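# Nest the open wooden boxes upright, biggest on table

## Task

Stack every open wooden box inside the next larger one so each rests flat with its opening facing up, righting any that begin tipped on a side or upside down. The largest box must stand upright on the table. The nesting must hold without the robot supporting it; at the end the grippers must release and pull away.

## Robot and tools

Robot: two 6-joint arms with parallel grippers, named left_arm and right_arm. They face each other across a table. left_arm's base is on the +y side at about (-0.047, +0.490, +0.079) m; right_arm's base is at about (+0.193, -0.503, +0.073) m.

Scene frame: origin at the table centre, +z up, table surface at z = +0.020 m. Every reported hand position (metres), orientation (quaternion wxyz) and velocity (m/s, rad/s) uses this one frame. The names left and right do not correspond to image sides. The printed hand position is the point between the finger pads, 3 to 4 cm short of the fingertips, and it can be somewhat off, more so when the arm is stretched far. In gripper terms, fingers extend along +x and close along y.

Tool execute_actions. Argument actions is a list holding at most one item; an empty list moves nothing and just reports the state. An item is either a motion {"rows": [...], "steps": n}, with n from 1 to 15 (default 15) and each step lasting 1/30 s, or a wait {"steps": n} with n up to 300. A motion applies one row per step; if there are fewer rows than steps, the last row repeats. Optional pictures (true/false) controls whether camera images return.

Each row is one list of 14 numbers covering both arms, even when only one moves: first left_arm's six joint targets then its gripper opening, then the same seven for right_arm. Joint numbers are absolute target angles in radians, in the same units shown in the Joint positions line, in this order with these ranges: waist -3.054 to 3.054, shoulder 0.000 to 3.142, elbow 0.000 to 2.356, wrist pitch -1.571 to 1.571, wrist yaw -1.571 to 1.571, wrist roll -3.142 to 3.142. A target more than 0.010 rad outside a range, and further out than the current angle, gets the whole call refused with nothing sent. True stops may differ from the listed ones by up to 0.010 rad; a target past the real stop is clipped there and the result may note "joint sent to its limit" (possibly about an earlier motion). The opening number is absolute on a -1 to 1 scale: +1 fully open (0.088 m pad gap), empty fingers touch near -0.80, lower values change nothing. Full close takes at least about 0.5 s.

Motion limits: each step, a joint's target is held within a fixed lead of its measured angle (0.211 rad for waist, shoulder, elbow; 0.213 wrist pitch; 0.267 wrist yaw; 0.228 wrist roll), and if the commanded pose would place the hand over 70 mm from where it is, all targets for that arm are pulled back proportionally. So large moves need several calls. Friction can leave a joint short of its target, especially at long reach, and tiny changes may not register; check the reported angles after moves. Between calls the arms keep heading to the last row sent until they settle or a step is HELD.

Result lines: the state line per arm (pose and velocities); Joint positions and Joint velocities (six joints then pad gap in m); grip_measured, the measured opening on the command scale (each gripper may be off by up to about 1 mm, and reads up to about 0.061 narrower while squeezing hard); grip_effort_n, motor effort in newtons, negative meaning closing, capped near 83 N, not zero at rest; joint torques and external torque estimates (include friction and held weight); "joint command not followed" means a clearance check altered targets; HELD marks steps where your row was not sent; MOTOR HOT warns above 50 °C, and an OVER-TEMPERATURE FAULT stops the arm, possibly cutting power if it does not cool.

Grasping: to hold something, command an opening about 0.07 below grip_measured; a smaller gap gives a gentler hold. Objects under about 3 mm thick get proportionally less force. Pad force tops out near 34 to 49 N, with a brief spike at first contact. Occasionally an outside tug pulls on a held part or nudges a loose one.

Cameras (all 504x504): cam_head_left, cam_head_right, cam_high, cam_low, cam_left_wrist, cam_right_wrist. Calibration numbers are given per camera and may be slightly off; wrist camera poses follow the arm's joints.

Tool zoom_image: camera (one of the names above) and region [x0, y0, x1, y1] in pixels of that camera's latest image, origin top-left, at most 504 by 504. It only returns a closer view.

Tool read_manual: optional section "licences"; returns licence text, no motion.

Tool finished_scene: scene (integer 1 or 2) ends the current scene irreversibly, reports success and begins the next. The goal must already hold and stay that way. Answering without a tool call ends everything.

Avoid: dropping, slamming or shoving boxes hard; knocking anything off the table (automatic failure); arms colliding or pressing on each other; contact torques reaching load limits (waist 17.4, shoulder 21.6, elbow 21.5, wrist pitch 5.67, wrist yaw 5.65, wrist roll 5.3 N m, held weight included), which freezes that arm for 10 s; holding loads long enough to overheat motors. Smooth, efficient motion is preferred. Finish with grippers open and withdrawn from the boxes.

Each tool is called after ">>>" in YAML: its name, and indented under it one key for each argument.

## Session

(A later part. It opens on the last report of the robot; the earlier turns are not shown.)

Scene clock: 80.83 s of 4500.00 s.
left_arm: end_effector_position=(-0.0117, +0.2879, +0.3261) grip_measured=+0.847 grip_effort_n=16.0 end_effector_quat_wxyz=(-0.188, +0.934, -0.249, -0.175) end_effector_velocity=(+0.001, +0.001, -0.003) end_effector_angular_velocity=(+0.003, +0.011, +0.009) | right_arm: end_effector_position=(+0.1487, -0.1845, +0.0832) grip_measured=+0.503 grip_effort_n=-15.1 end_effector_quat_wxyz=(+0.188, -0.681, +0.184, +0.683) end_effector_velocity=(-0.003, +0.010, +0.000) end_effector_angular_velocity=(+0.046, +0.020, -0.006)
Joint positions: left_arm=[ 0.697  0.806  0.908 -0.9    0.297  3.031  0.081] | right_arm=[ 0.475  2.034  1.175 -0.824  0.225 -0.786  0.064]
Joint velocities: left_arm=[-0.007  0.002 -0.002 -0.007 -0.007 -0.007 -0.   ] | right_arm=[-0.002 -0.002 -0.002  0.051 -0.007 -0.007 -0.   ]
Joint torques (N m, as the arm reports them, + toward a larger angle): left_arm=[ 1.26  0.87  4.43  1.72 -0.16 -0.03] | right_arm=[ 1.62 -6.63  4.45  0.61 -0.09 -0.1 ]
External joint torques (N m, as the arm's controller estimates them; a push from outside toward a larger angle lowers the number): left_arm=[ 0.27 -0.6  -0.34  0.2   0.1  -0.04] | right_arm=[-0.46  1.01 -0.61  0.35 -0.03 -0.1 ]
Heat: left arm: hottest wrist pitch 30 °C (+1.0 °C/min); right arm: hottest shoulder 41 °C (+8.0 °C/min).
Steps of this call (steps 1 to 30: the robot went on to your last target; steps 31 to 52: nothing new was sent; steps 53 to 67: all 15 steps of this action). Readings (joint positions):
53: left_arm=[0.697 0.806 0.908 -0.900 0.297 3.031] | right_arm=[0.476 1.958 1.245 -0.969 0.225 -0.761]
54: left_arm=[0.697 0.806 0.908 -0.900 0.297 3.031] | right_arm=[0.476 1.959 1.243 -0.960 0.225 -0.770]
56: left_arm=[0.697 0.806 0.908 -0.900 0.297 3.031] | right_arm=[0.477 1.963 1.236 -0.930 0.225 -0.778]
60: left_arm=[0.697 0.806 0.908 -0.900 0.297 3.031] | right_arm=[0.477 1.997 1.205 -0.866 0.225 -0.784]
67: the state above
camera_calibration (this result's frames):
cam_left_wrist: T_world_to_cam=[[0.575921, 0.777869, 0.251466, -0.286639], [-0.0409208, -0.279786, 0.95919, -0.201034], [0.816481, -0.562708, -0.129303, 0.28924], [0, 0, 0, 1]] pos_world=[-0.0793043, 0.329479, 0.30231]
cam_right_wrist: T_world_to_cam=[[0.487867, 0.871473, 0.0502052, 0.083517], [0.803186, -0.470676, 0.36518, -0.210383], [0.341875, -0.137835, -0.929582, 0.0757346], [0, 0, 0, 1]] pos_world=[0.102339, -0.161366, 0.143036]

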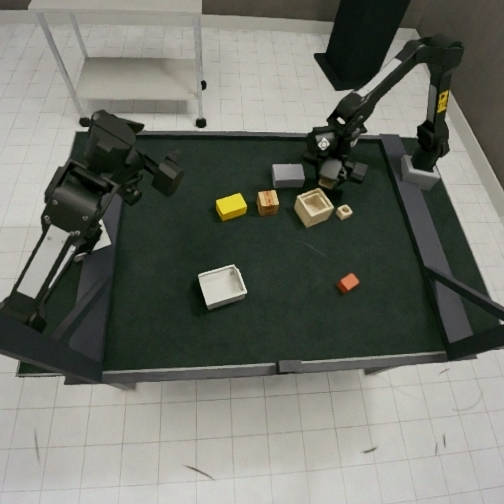

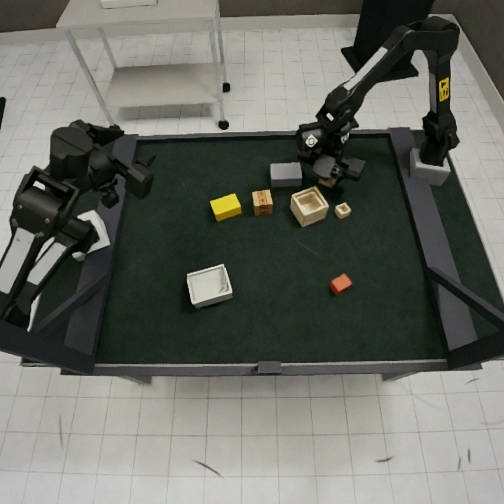

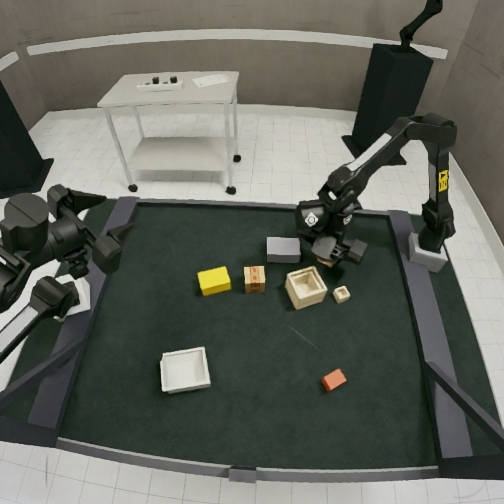

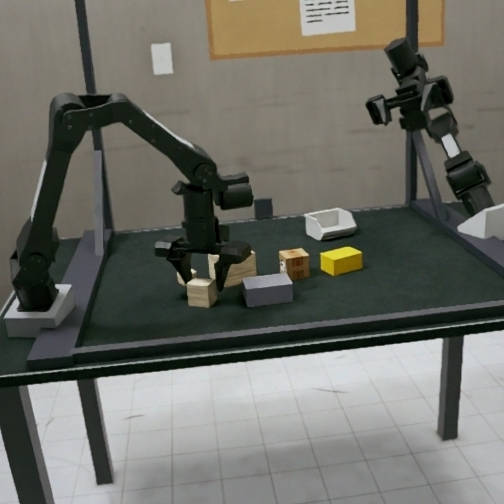

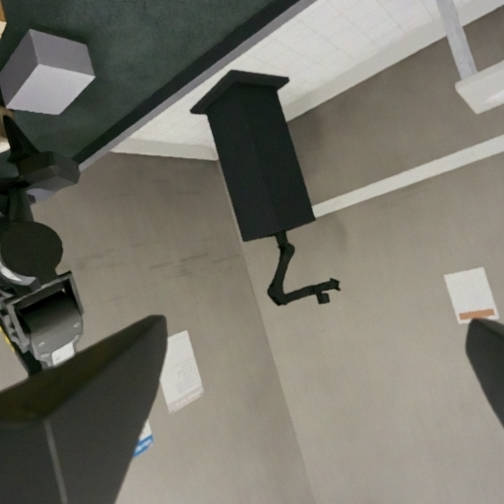

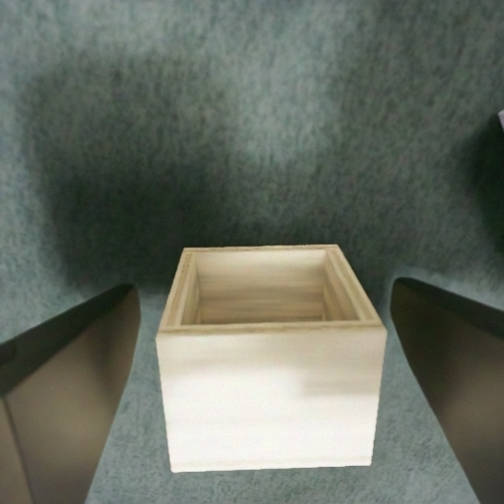

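>>> execute_actions:
  actions:
    - {"rows":[[0.7,0.8,0.9,-0.9,0.3,3.03,0.85,0.472,2.062,1.16,-0.79,0.224,-0.79,0.4],[0.7,0.8,0.9,-0.9,0.3,3.03,0.85,0.472,2.062,1.16,-0.79,0.224,-0.79,0.3],[0.7,0.8,0.9,-0.9,0.3,3.03,0.85,0.472,2.062,1.16,-0.79,0.224,-0.79,0.2],[0.7,0.8,0.9,-0.9,0.3,3.03,0.85,0.472,2.062,1.16,-0.79,0.224,-0.79,0.15],[0.7,0.8,0.9,-0.9,0.3,3.03,0.85,0.472,2.062,1.16,-0.79,0.224,-0.79,0.1],[0.7,0.8,0.9,-0.9,0.3,3.03,0.85,0.472,2.062,1.16,-0.79,0.224,-0.79,0.05],[0.7,0.8,0.9,-0.9,0.3,3.03,0.85,0.472,2.062,1.16,-0.79,0.224,-0.79,0.0],[0.7,0.8,0.9,-0.9,0.3,3.03,0.85,0.472,2.062,1.16,-0.79,0.224,-0.79,-0.03],[0.7,0.8,0.9,-0.9,0.3,3.03,0.85,0.472,2.062,1.16,-0.79,0.224,-0.79,-0.08],[0.7,0.8,0.9,-0.9,0.3,3.03,0.85,0.472,2.062,1.16,-0.79,0.224,-0.79,-0.14],[0.7,0.8,0.9,-0.9,0.3,3.03,0.85,0.472,2.062,1.16,-0.79,0.224,-0.79,-0.22]],"steps":15}
  pictures: false

>>> execute_actions:
  actions:
    - {"rows":[[0.7,0.8,0.9,-0.9,0.3,3.03,0.85,0.476,2.03,1.175,-0.83,0.224,-0.79,-0.22],[0.7,0.8,0.9,-0.9,0.3,3.03,0.85,0.476,2.01,1.19,-0.86,0.224,-0.79,-0.22],[0.7,0.8,0.9,-0.9,0.3,3.03,0.85,0.476,1.98,1.21,-0.91,0.224,-0.79,-0.22],[0.7,0.8,0.9,-0.9,0.3,3.03,0.85,0.476,1.95,1.23,-0.96,0.224,-0.79,-0.22],[0.7,0.8,0.9,-0.9,0.3,3.03,0.85,0.476,1.91,1.24,-0.99,0.224,-0.78,-0.22],[0.7,0.8,0.9,-0.9,0.3,3.03,0.85,0.476,1.87,1.25,-1.0,0.224,-0.74,-0.22],[0.7,0.8,0.9,-0.9,0.3,3.03,0.85,0.49,1.83,1.25,-0.98,0.21,-0.7,-0.22],[0.7,0.8,0.9,-0.9,0.3,3.03,0.85,0.51,1.8,1.25,-0.94,0.2,-0.65,-0.22],[0.7,0.8,0.9,-0.9,0.3,3.03,0.85,0.54,1.8,1.24,-0.88,0.19,-0.6,-0.22],[0.7,0.8,0.9,-0.9,0.3,3.03,0.85,0.58,1.8,1.23,-0.8,0.17,-0.55,-0.22],[0.7,0.8,0.9,-0.9,0.3,3.03,0.85,0.62,1.81,1.22,-0.7,0.15,-0.5,-0.22],[0.7,0.8,0.9,-0.9,0.3,3.03,0.85,0.66,1.82,1.21,-0.6,0.13,-0.45,-0.22],[0.7,0.8,0.9,-0.9,0.3,3.03,0.85,0.7,1.83,1.2,-0.5,0.12,-0.4,-0.22]],"steps":15}
  pictures: false

>>> execute_actions:
  actions:
    - {"rows":[[0.7,0.8,0.9,-0.9,0.3,3.03,0.85,0.75,1.85,1.18,-0.38,0.1,-0.35,-0.22],[0.7,0.8,0.9,-0.9,0.3,3.03,0.85,0.8,1.87,1.16,-0.26,0.09,-0.3,-0.22],[0.7,0.8,0.9,-0.9,0.3,3.03,0.85,0.85,1.89,1.14,-0.14,0.08,-0.26,-0.22],[0.7,0.8,0.9,-0.9,0.3,3.03,0.85,0.9,1.91,1.12,-0.02,0.07,-0.23,-0.22],[0.7,0.8,0.9,-0.9,0.3,3.03,0.85,0.94,1.93,1.1,0.1,0.06,-0.2,-0.22],[0.7,0.8,0.9,-0.9,0.3,3.03,0.85,0.97,1.96,1.07,0.22,0.05,-0.18,-0.22],[0.7,0.8,0.9,-0.9,0.3,3.03,0.85,1.0,1.99,1.04,0.34,0.04,-0.16,-0.22],[0.7,0.8,0.9,-0.9,0.3,3.03,0.85,1.01,2.02,1.0,0.46,0.03,-0.15,-0.22],[0.7,0.8,0.9,-0.9,0.3,3.03,0.85,1.02,2.05,0.97,0.58,0.02,-0.14,-0.22],[0.7,0.8,0.9,-0.9,0.3,3.03,0.85,1.02,2.08,0.93,0.7,0.01,-0.14,-0.22],[0.7,0.8,0.9,-0.9,0.3,3.03,0.85,1.02,2.11,0.9,0.8,0,-0.14,-0.22],[0.7,0.8,0.9,-0.9,0.3,3.03,0.85,1.02,2.15,0.87,0.9,0,-0.14,-0.22],[0.7,0.8,0.9,-0.9,0.3,3.03,0.85,1.02,2.19,0.84,1.0,0,-0.14,-0.22],[0.7,0.8,0.9,-0.9,0.3,3.03,0.85,1.02,2.22,0.82,1.1,0,-0.14,-0.22],[0.7,0.8,0.9,-0.9,0.3,3.03,0.85,1.02,2.25,0.8,1.2,0,-0.14,-0.22]],"steps":15}
  pictures: false

>>> execute_actions:
  actions:
    - {"rows":[[0.7,0.8,0.9,-0.9,0.3,3.03,0.85,1.02,2.28,0.78,1.23,0,-0.14,-0.22],[0.7,0.8,0.9,-0.9,0.3,3.03,0.85,1.02,2.31,0.77,1.26,0,-0.14,-0.22],[0.7,0.8,0.9,-0.9,0.3,3.03,0.85,1.02,2.34,0.755,1.29,0,-0.14,-0.22],[0.7,0.8,0.9,-0.9,0.3,3.03,0.85,1.02,2.37,0.74,1.32,0,-0.14,-0.22],[0.7,0.8,0.9,-0.9,0.3,3.03,0.85,1.02,2.4,0.73,1.35,0,-0.14,-0.22],[0.7,0.8,0.9,-0.9,0.3,3.03,0.85,1.02,2.43,0.72,1.38,0,-0.14,-0.22],[0.7,0.8,0.9,-0.9,0.3,3.03,0.85,1.02,2.46,0.71,1.41,0,-0.14,-0.22],[0.7,0.8,0.9,-0.9,0.3,3.03,0.85,1.02,2.49,0.7,1.44,0,-0.14,-0.22],[0.7,0.8,0.9,-0.9,0.3,3.03,0.85,1.02,2.51,0.695,1.46,0,-0.14,-0.22],[0.7,0.8,0.9,-0.9,0.3,3.03,0.85,1.02,2.53,0.695,1.48,0,-0.14,-0.22],[0.7,0.8,0.9,-0.9,0.3,3.03,0.85,1.02,2.55,0.695,1.5,0,-0.14,-0.22]],"steps":15}

>>> zoom_image:
  camera: "cam_low"
  region: [100,170,280,300]

Scene clock: 86.90 s of 4500.00 s.
left_arm: end_effector_position=(-0.0117, +0.2879, +0.3261) grip_measured=+0.847 grip_effort_n=16.0 end_effector_quat_wxyz=(-0.188, +0.934, -0.249, -0.175) end_effector_velocity=(-0.001, +0.001, -0.000) end_effector_angular_velocity=(-0.003, +0.002, +0.008) | right_arm: end_effector_position=(+0.1467, -0.1807, +0.0782) grip_measured=+0.092 grip_effort_n=-83.5 end_effector_quat_wxyz=(+0.194, -0.678, +0.181, +0.685) end_effector_velocity=(+0.002, -0.004, -0.003) end_effector_angular_velocity=(-0.020, +0.003, +0.004)
Joint positions: left_arm=[ 0.697  0.806  0.908 -0.9    0.297  3.031  0.081] | right_arm=[ 0.475  2.046  1.17  -0.791  0.225 -0.786  0.044]
Joint velocities: left_arm=[-0.002 -0.002  0.002 -0.007 -0.007 -0.007  0.   ] | right_arm=[-0.007  0.002 -0.007 -0.007 -0.007 -0.007  0.   ]
Joint torques (N m, as the arm reports them, + toward a larger angle): left_arm=[ 1.24  0.85  4.49  1.73 -0.15 -0.02] | right_arm=[ 1.81 -6.09  4.15  0.6  -0.03 -0.12]
External joint torques (N m, as the arm's controller estimates them; a push from outside toward a larger angle lowers the number): left_arm=[ 0.24 -0.58 -0.35  0.19  0.11 -0.03] | right_arm=[-0.15  1.58 -0.88  0.25  0.01 -0.13]
Heat: left arm: hottest wrist pitch 30 °C (+1.0 °C/min); right arm: hottest shoulder 39 °C (+5.0 °C/min).
Steps of this call (steps 1 to 15: the robot went on to your last target; steps 16 to 90: nothing new was sent; then 2.57 s passed at rest; steps 91 to 105: all 15 steps of this action). Readings (joint positions):
91: left_arm=[0.697 0.806 0.908 -0.900 0.297 3.031] | right_arm=[0.475 2.035 1.174 -0.818 0.225 -0.786]
92: left_arm=[0.697 0.806 0.908 -0.900 0.297 3.031] | right_arm=[0.475 2.036 1.173 -0.808 0.225 -0.786]
94: left_arm=[0.697 0.806 0.908 -0.900 0.297 3.031] | right_arm=[0.475 2.042 1.173 -0.798 0.225 -0.786]
98: left_arm=[0.697 0.806 0.908 -0.900 0.297 3.031] | right_arm=[0.475 2.046 1.170 -0.793 0.225 -0.786]
105: the state above

Scene clock: 87.40 s of 4500.00 s.
left_arm: end_effector_position=(-0.0117, +0.2879, +0.3261) grip_measured=+0.847 grip_effort_n=16.0 end_effector_quat_wxyz=(-0.188, +0.934, -0.249, -0.175) end_effector_velocity=(+0.001, +0.003, -0.001) end_effector_angular_velocity=(+0.001, -0.002, +0.023) | right_arm: end_effector_position=(+0.0707, -0.1375, +0.2005) grip_measured=+0.092 grip_effort_n=-83.5 end_effector_quat_wxyz=(+0.368, -0.490, +0.139, +0.778) end_effector_velocity=(-0.441, +0.040, +0.113) end_effector_angular_velocity=(+0.825, +0.908, +0.287)
Joint positions: left_arm=[ 0.697  0.806  0.908 -0.9    0.297  3.031  0.081] | right_arm=[ 0.663  1.812  1.225 -0.612  0.134 -0.457  0.044]
Joint velocities: left_arm=[-0.002 -0.002 -0.002 -0.007 -0.022 -0.007 -0.   ] | right_arm=[ 0.862  0.134 -0.129  1.238 -0.344  0.608  0.   ]
Joint torques (N m, as the arm reports them, + toward a larger angle): left_arm=[ 1.24  0.86  4.47  1.73 -0.14 -0.03] | right_arm=[-0.72 -6.27  4.66  1.19  0.11  0.18]
External joint torques (N m, as the arm's controller estimates them; a push from outside toward a larger angle lowers the number): left_arm=[ 0.23 -0.62 -0.27  0.22  0.13 -0.03] | right_arm=[ 0.    0.79 -0.85  0.41 -0.07  0.14]
Heat: left arm: hottest wrist pitch 30 °C (+1.0 °C/min); right arm: hottest shoulder 40 °C (+6.1 °C/min).
Steps of this call (steps 1 to 15: all 15 steps of this action). Readings (joint positions):
1: left_arm=[0.697 0.806 0.908 -0.900 0.297 3.031] | right_arm=[0.475 2.046 1.170 -0.793 0.225 -0.786]
2: left_arm=[0.697 0.806 0.908 -0.900 0.297 3.031] | right_arm=[0.475 2.045 1.172 -0.808 0.225 -0.786]
4: left_arm=[0.697 0.806 0.908 -0.900 0.297 3.031] | right_arm=[0.475 2.029 1.182 -0.870 0.225 -0.786]
8: left_arm=[0.697 0.806 0.908 -0.900 0.297 3.031] | right_arm=[0.478 1.912 1.215 -0.958 0.221 -0.735]
15: the state above

Scene clock: 87.90 s of 4500.00 s.
left_arm: end_effector_position=(-0.0117, +0.2879, +0.3261) grip_measured=+0.847 grip_effort_n=15.6 end_effector_quat_wxyz=(-0.188, +0.934, -0.249, -0.175) end_effector_velocity=(+0.001, +0.005, -0.005) end_effector_angular_velocity=(+0.007, +0.014, +0.032) | right_arm: end_effector_position=(-0.0977, -0.2097, +0.0975) grip_measured=+0.092 grip_effort_n=-83.5 end_effector_quat_wxyz=(+0.296, -0.382, +0.140, +0.865) end_effector_velocity=(+0.045, -0.176, -0.514) end_effector_angular_velocity=(-0.488, -0.316, +0.078)
Joint positions: left_arm=[ 0.697  0.806  0.908 -0.9    0.297  3.031  0.081] | right_arm=[ 1.014  2.106  0.92   0.125  0.014 -0.16   0.044]
Joint velocities: left_arm=[-0.002 -0.002 -0.007 -0.022 -0.022 -0.007 -0.   ] | right_arm=[ 0.032  1.013 -0.872  1.311 -0.081  0.11  -0.   ]
Joint torques (N m, as the arm reports them, + toward a larger angle): left_arm=[ 1.24  0.91  4.47  1.73 -0.15 -0.02] | right_arm=[ 1.1  -6.55  4.56  1.86 -0.25  0.18]
External joint torques (N m, as the arm's controller estimates them; a push from outside toward a larger angle lowers the number): left_arm=[ 0.23 -0.61 -0.21  0.23  0.12 -0.03] | right_arm=[ 0.18  1.49 -0.81  0.47 -0.17  0.17]
Heat: left arm: hottest wrist pitch 30 °C (+1.0 °C/min); right arm: hottest shoulder 39 °C (+5.0 °C/min).
Steps of this call (steps 1 to 15: all 15 steps of this action). Readings (joint positions):
1: left_arm=[0.697 0.806 0.908 -0.900 0.297 3.031] | right_arm=[0.689 1.817 1.218 -0.563 0.126 -0.432]
2: left_arm=[0.697 0.806 0.908 -0.900 0.297 3.031] | right_arm=[0.713 1.824 1.206 -0.499 0.121 -0.398]
4: left_arm=[0.697 0.806 0.908 -0.900 0.297 3.031] | right_arm=[0.775 1.846 1.184 -0.377 0.105 -0.324]
8: left_arm=[0.697 0.806 0.908 -0.900 0.297 3.031] | right_arm=[0.919 1.913 1.116 -0.181 0.063 -0.226]
15: the state above

Scene clock: 88.40 s of 4500.00 s.
left_arm: end_effector_position=(-0.0117, +0.2879, +0.3261) grip_measured=+0.847 grip_effort_n=15.6 end_effector_quat_wxyz=(-0.188, +0.934, -0.249, -0.175) end_effector_velocity=(-0.002, -0.000, -0.002) end_effector_angular_velocity=(-0.005, +0.009, -0.004) | right_arm: end_effector_position=(-0.1223, -0.1986, +0.0599) grip_measured=+0.096 grip_effort_n=-83.5 end_effector_quat_wxyz=(+0.342, -0.191, +0.072, +0.917) end_effector_velocity=(-0.000, +0.009, +0.029) end_effector_angular_velocity=(+0.662, +0.668, -0.131)
Joint positions: left_arm=[ 0.697  0.806  0.908 -0.9    0.297  3.031  0.081] | right_arm=[ 1.02   2.448  0.741  1.075  0.    -0.143  0.044]
Joint velocities: left_arm=[-0.002 -0.007 -0.002 -0.007  0.007 -0.007 -0.   ] | right_arm=[-0.002  0.584 -0.247  1.78   0.007 -0.007 -0.   ]
Joint torques (N m, as the arm reports them, + toward a larger angle): left_arm=[ 1.25  0.87  4.47  1.73 -0.16 -0.02] | right_arm=[ 1.31 -1.23  0.88 -0.58 -0.06  0.04]
External joint torques (N m, as the arm's controller estimates them; a push from outside toward a larger angle lowers the number): left_arm=[ 0.26 -0.57 -0.34  0.2   0.1  -0.03] | right_arm=[ 0.14  8.25 -3.09 -2.77  0.04  0.04]
Heat: left arm: hottest wrist pitch 30 °C (+1.0 °C/min); right arm: hottest shoulder 39 °C (+5.1 °C/min).
Steps of this call (steps 1 to 15: all 15 steps of this action). Readings (joint positions):
1: left_arm=[0.697 0.806 0.908 -0.900 0.297 3.031] | right_arm=[1.016 2.138 0.892 0.197 0.010 -0.157]
2: left_arm=[0.697 0.806 0.908 -0.900 0.297 3.031] | right_arm=[1.016 2.158 0.877 0.246 0.010 -0.154]
4: left_arm=[0.697 0.806 0.908 -0.900 0.297 3.031] | right_arm=[1.016 2.203 0.852 0.377 0.010 -0.152]
8: left_arm=[0.697 0.806 0.908 -0.900 0.297 3.031] | right_arm=[1.017 2.293 0.810 0.610 0.008 -0.150]
15: the state above
camera_calibration (this result's frames):
cam_left_wrist: T_world_to_cam=[[0.575921, 0.777869, 0.251466, -0.286639], [-0.0409208, -0.279786, 0.95919, -0.201034], [0.816481, -0.562708, -0.129303, 0.28924], [0, 0, 0, 1]] pos_world=[-0.0793043, 0.329479, 0.30231]
cam_right_wrist: T_world_to_cam=[[0.679319, 0.732867, 0.0378295, 0.225814], [0.537732, -0.462039, -0.70524, 0.0425384], [-0.499369, 0.499426, -0.707958, 0.155242], [0, 0, 0, 1]] pos_world=[-0.098751, -0.223369, 0.131362]

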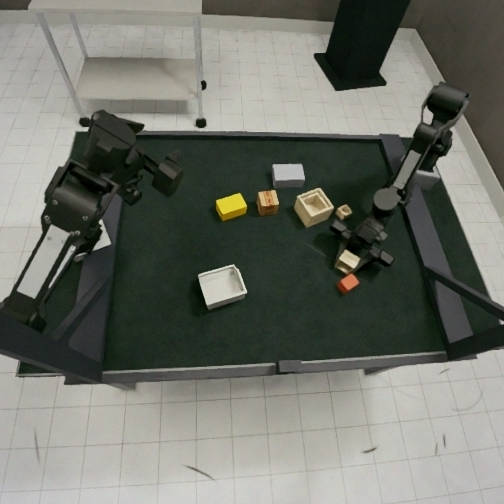

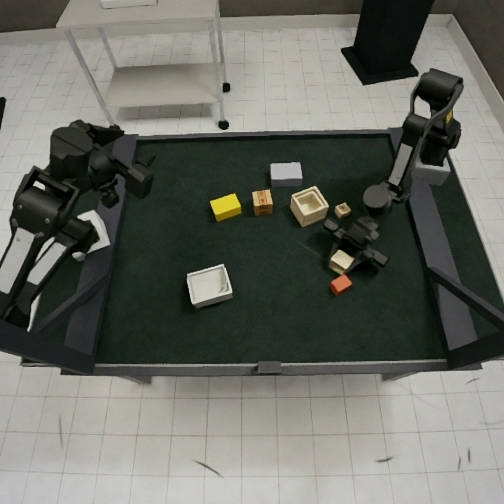

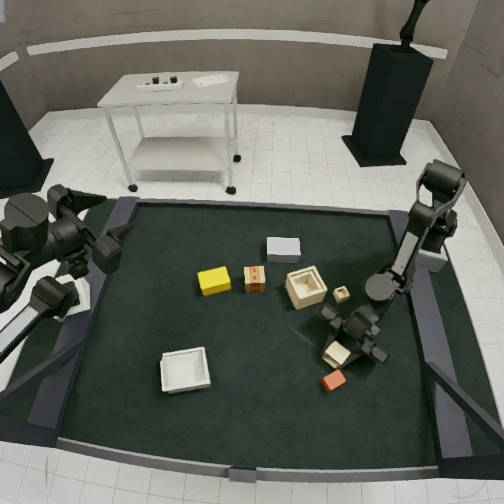

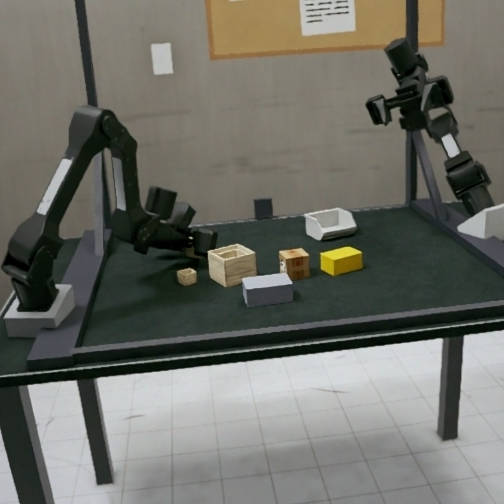

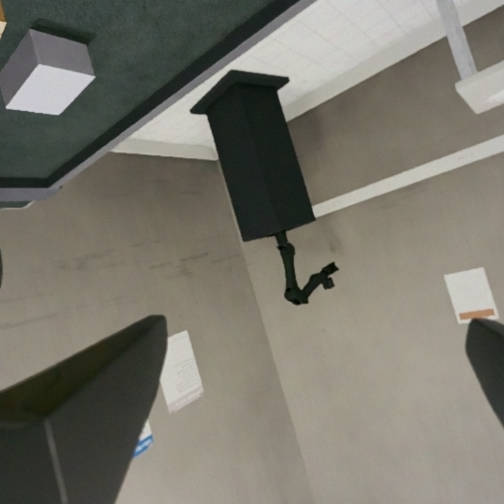

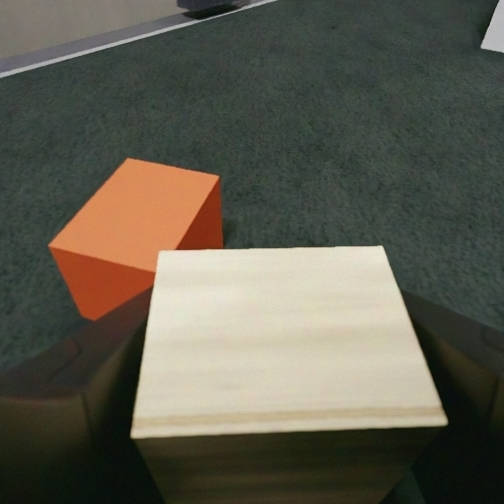

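Region (100, 170, 280, 300) of cam_low's 504x504 image, scaled by 2.800, with more detail than that image has.

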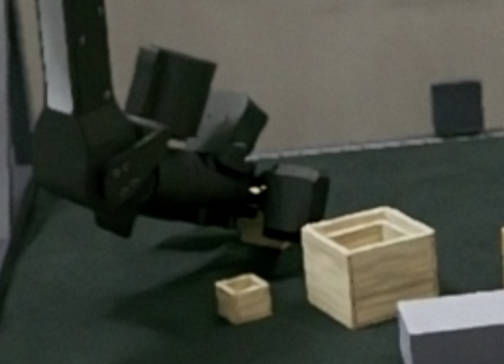

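>>> execute_actions:
  actions:
    - {"rows":[[0.7,0.8,0.9,-0.9,0.3,3.03,0.85,1.0,2.5,0.7,1.46,0,-0.14,-0.22]],"steps":15}

>>> zoom_image:
  camera: "cam_head_left"
  region: [300,200,420,310]

Scene clock: 89.33 s of 4500.00 s.
left_arm: end_effector_position=(-0.0117, +0.2879, +0.3261) grip_measured=+0.847 grip_effort_n=15.6 end_effector_quat_wxyz=(-0.188, +0.934, -0.249, -0.175) end_effector_velocity=(+0.002, +0.002, -0.004) end_effector_angular_velocity=(+0.002, +0.014, +0.015) | right_arm: end_effector_position=(-0.1154, -0.1871, +0.0985) grip_measured=+0.096 grip_effort_n=-83.5 end_effector_quat_wxyz=(+0.375, -0.064, +0.023, +0.925) end_effector_velocity=(+0.002, +0.001, -0.001) end_effector_angular_velocity=(-0.011, -0.001, -0.010)
Joint positions: left_arm=[ 0.697  0.806  0.908 -0.9    0.297  3.031  0.081] | right_arm=[ 1.002  2.513  0.697  1.463  0.    -0.142  0.044]
Joint velocities: left_arm=[-0.002  0.002 -0.007 -0.007 -0.007 -0.007  0.   ] | right_arm=[-0.002 -0.002 -0.002 -0.007  0.007  0.007 -0.   ]
Joint torques (N m, as the arm reports them, + toward a larger angle): left_arm=[ 1.22  0.88  4.47  1.73 -0.15 -0.02] | right_arm=[  1.   -10.23   3.19   2.    -0.16   0.03]
External joint torques (N m, as the arm's controller estimates them; a push from outside toward a larger angle lowers the number): left_arm=[ 0.22 -0.64 -0.25  0.22  0.11 -0.03] | right_arm=[-0.19 -2.06  0.13  0.18 -0.06  0.02]
Heat: left arm: hottest wrist pitch 30 °C (+1.0 °C/min); right arm: hottest shoulder 39 °C (+5.1 °C/min).
Steps of this call (steps 1 to 13: the robot went on to your last target; steps 14 to 28: all 15 steps of this action). Readings (joint positions):
14: left_arm=[0.697 0.806 0.908 -0.900 0.297 3.031] | right_arm=[1.019 2.536 0.697 1.491 0.000 -0.142]
15: left_arm=[0.697 0.806 0.908 -0.900 0.297 3.031] | right_arm=[1.016 2.531 0.697 1.481 0.000 -0.142]
17: left_arm=[0.697 0.806 0.908 -0.900 0.297 3.031] | right_arm=[1.008 2.522 0.697 1.471 0.000 -0.142]
21: left_arm=[0.697 0.806 0.908 -0.900 0.297 3.031] | right_arm=[1.002 2.513 0.697 1.465 0.000 -0.142]
28: the state above
camera_calibration (this result's frames):
cam_left_wrist: T_world_to_cam=[[0.575921, 0.777869, 0.251466, -0.286639], [-0.0409208, -0.279786, 0.95919, -0.201034], [0.816481, -0.562708, -0.129303, 0.28924], [0, 0, 0, 1]] pos_world=[-0.0793043, 0.329479, 0.30231]
cam_right_wrist: T_world_to_cam=[[0.725335, 0.687572, 0.0336869, 0.20852], [0.359476, -0.336578, -0.87034, 0.0905151], [-0.587083, 0.643398, -0.491297, 0.175721], [0, 0, 0, 1]] pos_world=[-0.0806219, -0.225965, 0.158086]

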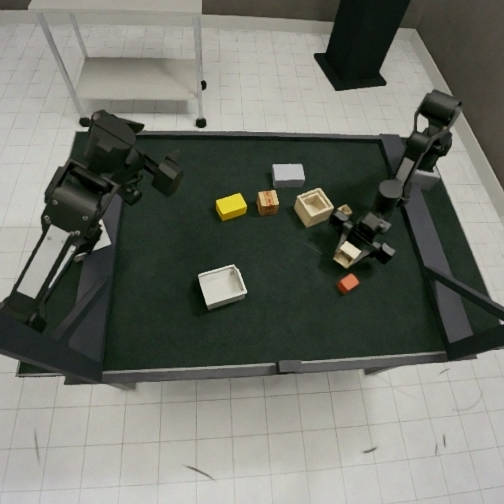

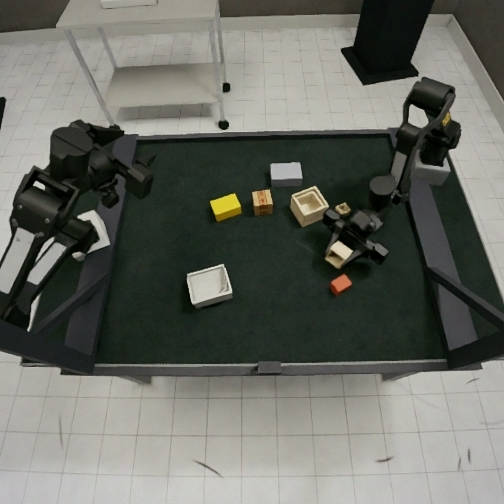

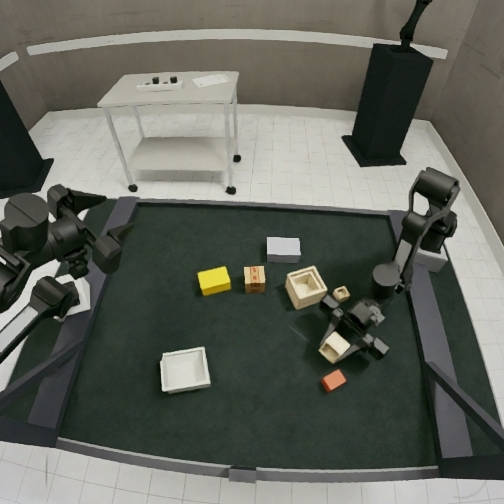

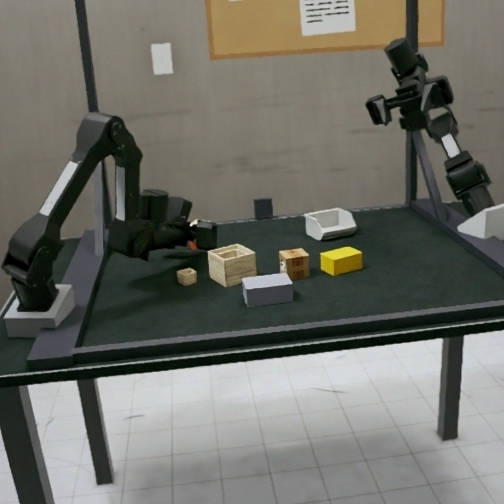

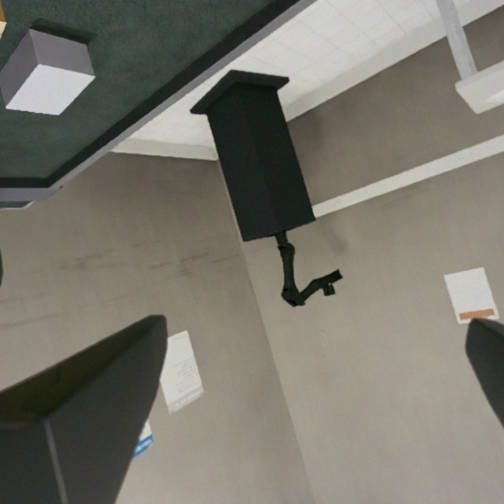

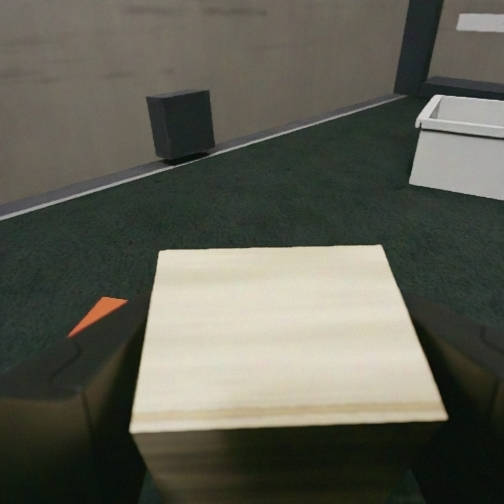

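Region (300, 200, 420, 310) of cam_head_left's 504x504 image, scaled by 4.200, with more detail than that image has; it fills the top 462 rows of this view, and the rest is white.

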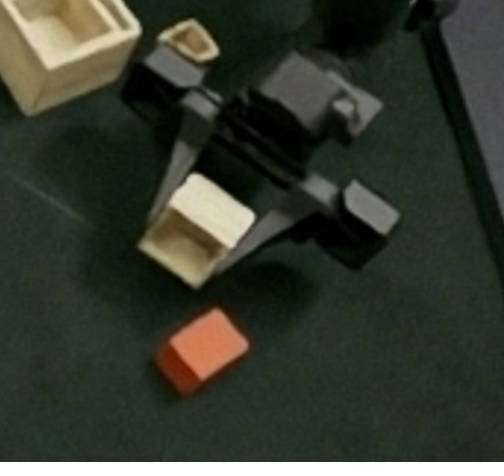

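>>> execute_actions:
  actions:
    - {"rows":[[0.7,0.8,0.9,-0.9,0.3,3.03,0.85,1.0,2.45,0.71,1.4,0,-0.14,-0.22],[0.7,0.8,0.9,-0.9,0.3,3.03,0.85,1.0,2.42,0.72,1.32,0,-0.14,-0.22],[0.7,0.8,0.9,-0.9,0.3,3.03,0.85,1.0,2.39,0.73,1.24,0,-0.14,-0.22],[0.7,0.8,0.9,-0.9,0.3,3.03,0.85,1.0,2.36,0.74,1.17,0,-0.14,-0.22],[0.7,0.8,0.9,-0.9,0.3,3.03,0.85,1.0,2.35,0.74,1.1,0,-0.14,-0.22],[0.7,0.8,0.9,-0.9,0.3,3.03,0.85,1.0,2.35,0.74,1.04,0,-0.14,-0.22],[0.7,0.8,0.9,-0.9,0.3,3.03,0.85,1.0,2.35,0.74,0.98,0,-0.14,-0.22],[0.7,0.8,0.9,-0.9,0.3,3.03,0.85,1.0,2.36,0.74,0.96,0,-0.14,-0.22]],"steps":15}

>>> zoom_image:
  camera: "cam_high"
  region: [280,290,400,400]

>>> zoom_image:
  camera: "cam_low"
  region: [130,190,250,290]

Scene clock: 92.97 s of 4500.00 s.
left_arm: end_effector_position=(-0.0117, +0.2879, +0.3261) grip_measured=+0.847 grip_effort_n=15.6 end_effector_quat_wxyz=(-0.188, +0.934, -0.249, -0.175) end_effector_velocity=(-0.000, +0.002, -0.002) end_effector_angular_velocity=(-0.001, +0.006, +0.011) | right_arm: end_effector_position=(-0.1153, -0.1915, +0.0764) grip_measured=+0.096 grip_effort_n=-83.5 end_effector_quat_wxyz=(+0.348, -0.198, +0.079, +0.913) end_effector_velocity=(+0.004, -0.003, -0.009) end_effector_angular_velocity=(-0.028, -0.030, +0.008)
Joint positions: left_arm=[ 0.697  0.806  0.908 -0.9    0.297  3.031  0.081] | right_arm=[ 1.002  2.361  0.74   0.973  0.    -0.142  0.044]
Joint velocities: left_arm=[-0.002 -0.002 -0.002 -0.007 -0.007 -0.007 -0.   ] | right_arm=[-0.007 -0.002 -0.007 -0.037 -0.007 -0.007  0.   ]
Joint torques (N m, as the arm reports them, + toward a larger angle): left_arm=[ 1.22  0.87  4.47  1.73 -0.16 -0.02] | right_arm=[ 1.13 -8.83  3.94  1.58 -0.13  0.07]
External joint torques (N m, as the arm's controller estimates them; a push from outside toward a larger angle lowers the number): left_arm=[ 0.23 -0.64 -0.26  0.22  0.1  -0.03] | right_arm=[-0.09 -0.67 -0.03 -0.1  -0.02  0.06]
Heat: left arm: hottest wrist pitch 30 °C (+1.0 °C/min); right arm: hottest shoulder 40 °C (+6.0 °C/min).
Steps of this call (steps 1 to 15: the robot went on to your last target; steps 16 to 90: nothing new was sent; then 0.13 s passed at rest; steps 91 to 105: all 15 steps of this action). Readings (joint positions):
91: left_arm=[0.697 0.806 0.908 -0.900 0.297 3.031] | right_arm=[1.002 2.507 0.697 1.452 0.000 -0.142]
92: left_arm=[0.697 0.806 0.908 -0.900 0.297 3.031] | right_arm=[1.002 2.493 0.698 1.417 0.000 -0.142]
94: left_arm=[0.697 0.806 0.908 -0.900 0.297 3.031] | right_arm=[1.002 2.448 0.707 1.316 0.000 -0.142]
98: left_arm=[0.697 0.806 0.908 -0.900 0.297 3.031] | right_arm=[1.002 2.367 0.739 1.090 0.000 -0.142]
105: the state above
camera_calibration (this result's frames):
cam_left_wrist: T_world_to_cam=[[0.575921, 0.777869, 0.251466, -0.286639], [-0.0409208, -0.279786, 0.95919, -0.201034], [0.816481, -0.562708, -0.129303, 0.28924], [0, 0, 0, 1]] pos_world=[-0.0793043, 0.329479, 0.30231]
cam_right_wrist: T_world_to_cam=[[0.690062, 0.722991, 0.033157, 0.214964], [0.537895, -0.481668, -0.691856, 0.0488924], [-0.484235, 0.495258, -0.721274, 0.168817], [0, 0, 0, 1]] pos_world=[-0.0928905, -0.215475, 0.148462]

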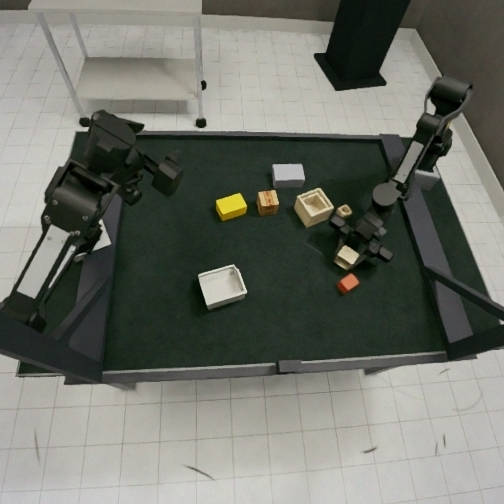

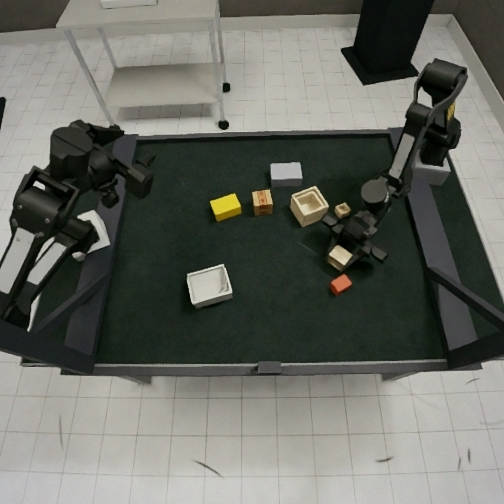

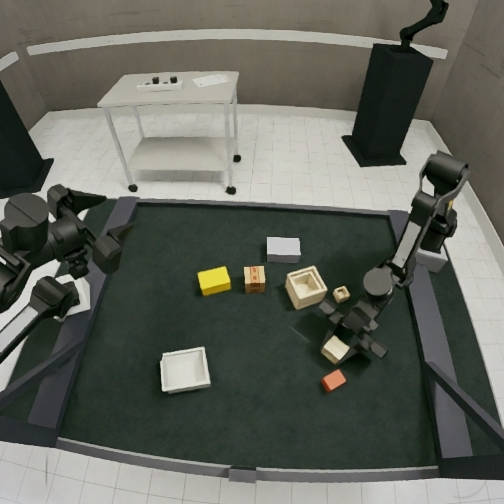

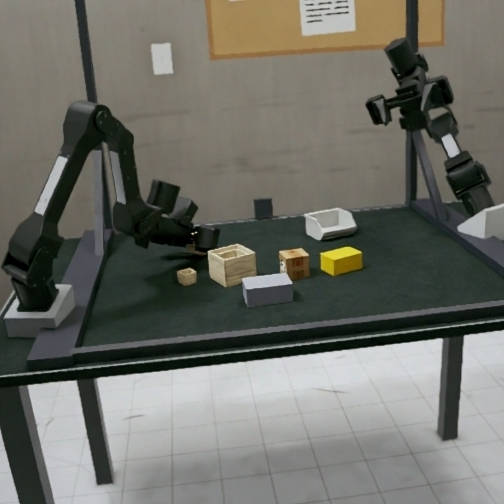

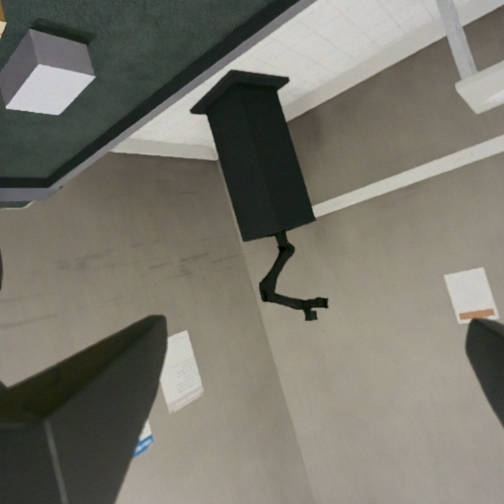

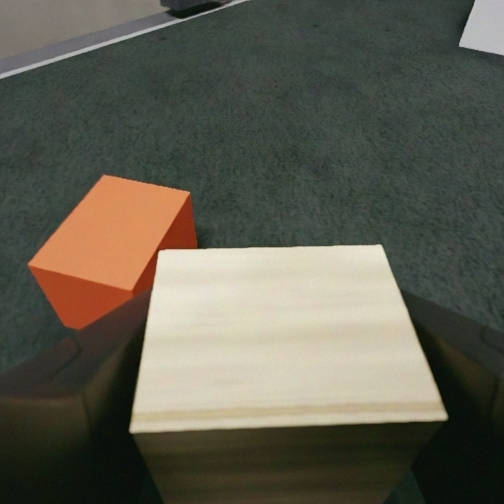

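Region (280, 290, 400, 400) of cam_high's 504x504 image, scaled by 4.200, with more detail than that image has; it fills the top 462 rows of this view, and the rest is white.

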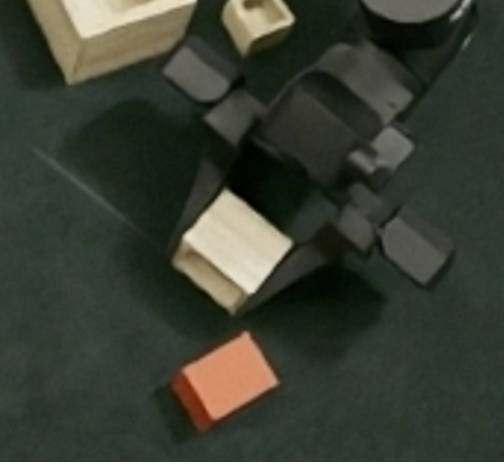

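Region (130, 190, 250, 290) of cam_low's 504x504 image, scaled by 4.200, with more detail than that image has.

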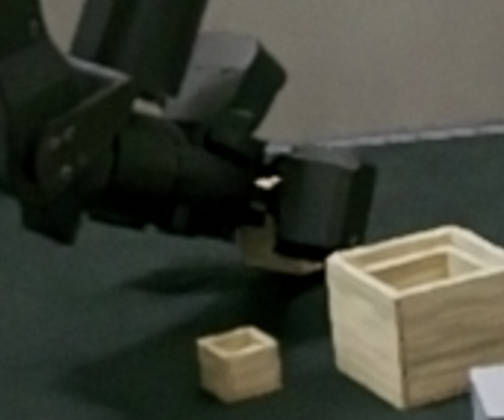

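>>> execute_actions:
  actions:
    - {"rows":[[0.7,0.8,0.9,-0.9,0.3,3.03,0.85,1.0,2.38,0.74,0.97,0,-0.14,-0.22],[0.7,0.8,0.9,-0.9,0.3,3.03,0.85,1.0,2.39,0.74,0.975,0,-0.14,-0.22],[0.7,0.8,0.9,-0.9,0.3,3.03,0.85,1.0,2.4,0.74,0.98,0,-0.14,-0.22],[0.7,0.8,0.9,-0.9,0.3,3.03,0.85,1.0,2.41,0.74,0.99,0,-0.14,-0.22],[0.7,0.8,0.9,-0.9,0.3,3.03,0.85,1.0,2.42,0.74,1.0,0,-0.14,-0.22]],"steps":14}
  pictures: false

>>> execute_actions:
  actions:
    - {"rows":[[0.7,0.8,0.9,-0.9,0.3,3.03,0.85,1.0,2.41,0.74,1.0,0,-0.14,0.06],[0.7,0.8,0.9,-0.9,0.3,3.03,0.85,1.0,2.41,0.74,1.0,0,-0.14,0.1],[0.7,0.8,0.9,-0.9,0.3,3.03,0.85,1.0,2.41,0.74,1.0,0,-0.14,0.14],[0.7,0.8,0.9,-0.9,0.3,3.03,0.85,1.0,2.41,0.74,1.0,0,-0.14,0.18],[0.7,0.8,0.9,-0.9,0.3,3.03,0.85,1.0,2.41,0.74,1.0,0,-0.14,0.25],[0.7,0.8,0.9,-0.9,0.3,3.03,0.85,1.0,2.41,0.74,1.0,0,-0.14,0.35],[0.7,0.8,0.9,-0.9,0.3,3.03,0.85,1.0,2.41,0.74,1.0,0,-0.14,0.45]],"steps":12}

Scene clock: 94.47 s of 4500.00 s.
left_arm: end_effector_position=(-0.0117, +0.2879, +0.3261) grip_measured=+0.847 grip_effort_n=15.6 end_effector_quat_wxyz=(-0.188, +0.934, -0.249, -0.175) end_effector_velocity=(-0.001, -0.001, +0.001) end_effector_angular_velocity=(-0.000, -0.010, -0.013) | right_arm: end_effector_position=(-0.1157, -0.1932, +0.0669) grip_measured=+0.096 grip_effort_n=-83.5 end_effector_quat_wxyz=(+0.347, -0.200, +0.080, +0.913) end_effector_velocity=(+0.001, -0.001, +0.000) end_effector_angular_velocity=(+0.005, +0.000, +0.007)
Joint positions: left_arm=[ 0.697  0.806  0.908 -0.9    0.297  3.031  0.081] | right_arm=[ 1.002  2.396  0.74   1.003  0.    -0.142  0.044]
Joint velocities: left_arm=[ 0.002 -0.007 -0.002  0.007  0.007  0.007  0.   ] | right_arm=[-0.002 -0.002 -0.007  0.007 -0.007 -0.007 -0.   ]
Joint torques (N m, as the arm reports them, + toward a larger angle): left_arm=[ 1.25  0.89  4.44  1.73 -0.16 -0.02] | right_arm=[ 1.15 -5.66  3.59  1.82 -0.1   0.06]
External joint torques (N m, as the arm's controller estimates them; a push from outside toward a larger angle lowers the number): left_arm=[ 0.26 -0.6  -0.32  0.2   0.1  -0.03] | right_arm=[-0.08  2.63 -0.22  0.04  0.    0.06]
Heat: left arm: hottest wrist pitch 30 °C (+1.0 °C/min); right arm: hottest shoulder 39 °C (+4.0 °C/min).
Steps of this call (steps 1 to 30: the robot went on to your last target; step 31: nothing new was sent; steps 32 to 45: all 14 steps of this action). Readings (joint positions):
32: left_arm=[0.697 0.806 0.908 -0.900 0.297 3.031] | right_arm=[1.002 2.361 0.740 0.961 0.000 -0.142]
33: left_arm=[0.697 0.806 0.908 -0.900 0.297 3.031] | right_arm=[1.002 2.362 0.740 0.963 0.000 -0.142]
35: left_arm=[0.697 0.806 0.908 -0.900 0.297 3.031] | right_arm=[1.002 2.370 0.740 0.975 0.000 -0.142]
39: left_arm=[0.697 0.806 0.908 -0.900 0.297 3.031] | right_arm=[1.002 2.394 0.740 0.997 0.000 -0.142]
45: the state above

Scene clock: 94.87 s of 4500.00 s.
left_arm: end_effector_position=(-0.0117, +0.2879, +0.3261) grip_measured=+0.847 grip_effort_n=15.6 end_effector_quat_wxyz=(-0.188, +0.934, -0.249, -0.175) end_effector_velocity=(-0.001, +0.001, -0.000) end_effector_angular_velocity=(-0.003, +0.002, +0.008) | right_arm: end_effector_position=(-0.1155, -0.1932, +0.0666) grip_measured=+0.420 grip_effort_n=12.8 end_effector_quat_wxyz=(+0.347, -0.201, +0.080, +0.913) end_effector_velocity=(+0.002, +0.000, -0.001) end_effector_angular_velocity=(-0.004, -0.006, +0.004)
Joint positions: left_arm=[ 0.697  0.806  0.908 -0.9    0.297  3.031  0.081] | right_arm=[ 1.002  2.396  0.74   1.001  0.    -0.142  0.06 ]
Joint velocities: left_arm=[-0.002 -0.002  0.002 -0.007 -0.007 -0.007  0.   ] | right_arm=[-0.007 -0.002 -0.002 -0.007 -0.007 -0.007  0.015]
Joint torques (N m, as the arm reports them, + toward a larger angle): left_arm=[ 1.27  0.89  4.46  1.72 -0.15 -0.03] | right_arm=[ 1.04 -7.06  3.69  2.01 -0.08  0.09]
External joint torques (N m, as the arm's controller estimates them; a push from outside toward a larger angle lowers the number): left_arm=[ 0.27 -0.56 -0.38  0.18  0.11 -0.04] | right_arm=[-0.18  1.22 -0.12  0.23  0.02  0.08]
Heat: left arm: hottest wrist pitch 30 °C (+1.0 °C/min); right arm: hottest shoulder 39 °C (+4.0 °C/min).
Steps of this call (steps 1 to 12: all 12 steps of this action). Readings (joint positions):
1: left_arm=[0.697 0.806 0.908 -0.900 0.297 3.031] | right_arm=[1.002 2.396 0.740 1.003 0.000 -0.142]
2: left_arm=[0.697 0.806 0.908 -0.900 0.297 3.031] | right_arm=[1.002 2.396 0.740 1.003 0.000 -0.142]
4: left_arm=[0.697 0.806 0.908 -0.900 0.297 3.031] | right_arm=[1.002 2.396 0.740 1.003 0.000 -0.142]
8: left_arm=[0.697 0.806 0.908 -0.900 0.297 3.031] | right_arm=[1.002 2.396 0.740 1.001 0.000 -0.142]
12: the state above
camera_calibration (this result's frames):
cam_left_wrist: T_world_to_cam=[[0.575921, 0.777869, 0.251466, -0.286639], [-0.0409208, -0.279786, 0.95919, -0.201034], [0.816481, -0.562708, -0.129303, 0.28924], [0, 0, 0, 1]] pos_world=[-0.0793043, 0.329479, 0.30231]
cam_right_wrist: T_world_to_cam=[[0.689277, 0.723746, 0.0329813, 0.216715], [0.541441, -0.484338, -0.68721, 0.0410356], [-0.481392, 0.491536, -0.725709, 0.162394], [0, 0, 0, 1]] pos_world=[-0.0934202, -0.216794, 0.138903]

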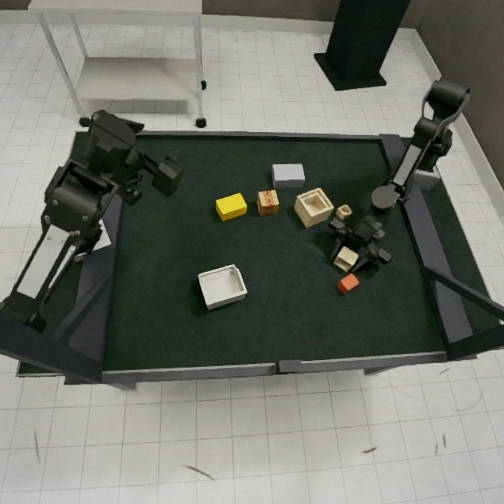

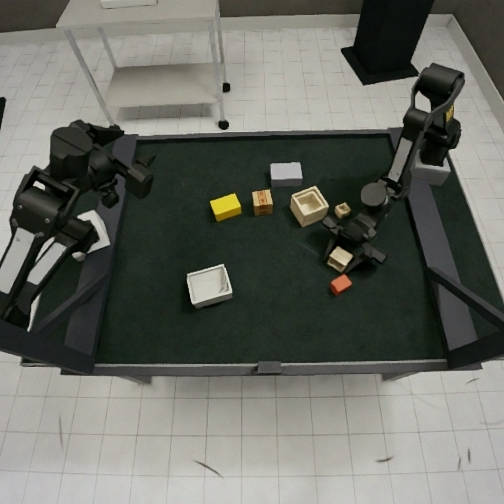

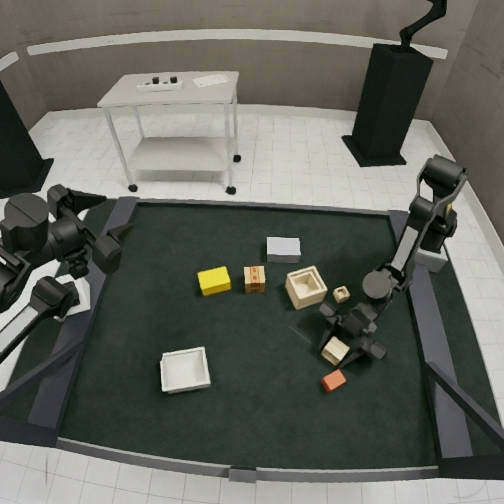

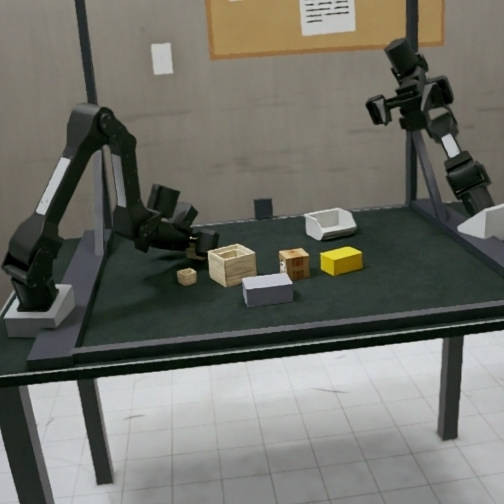

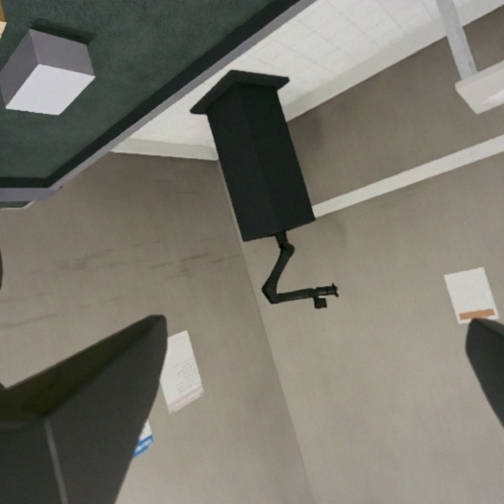

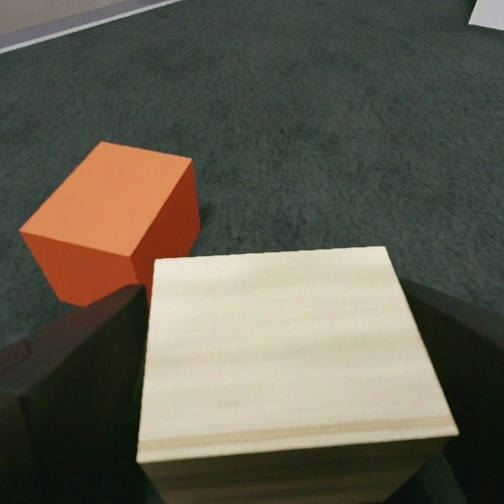

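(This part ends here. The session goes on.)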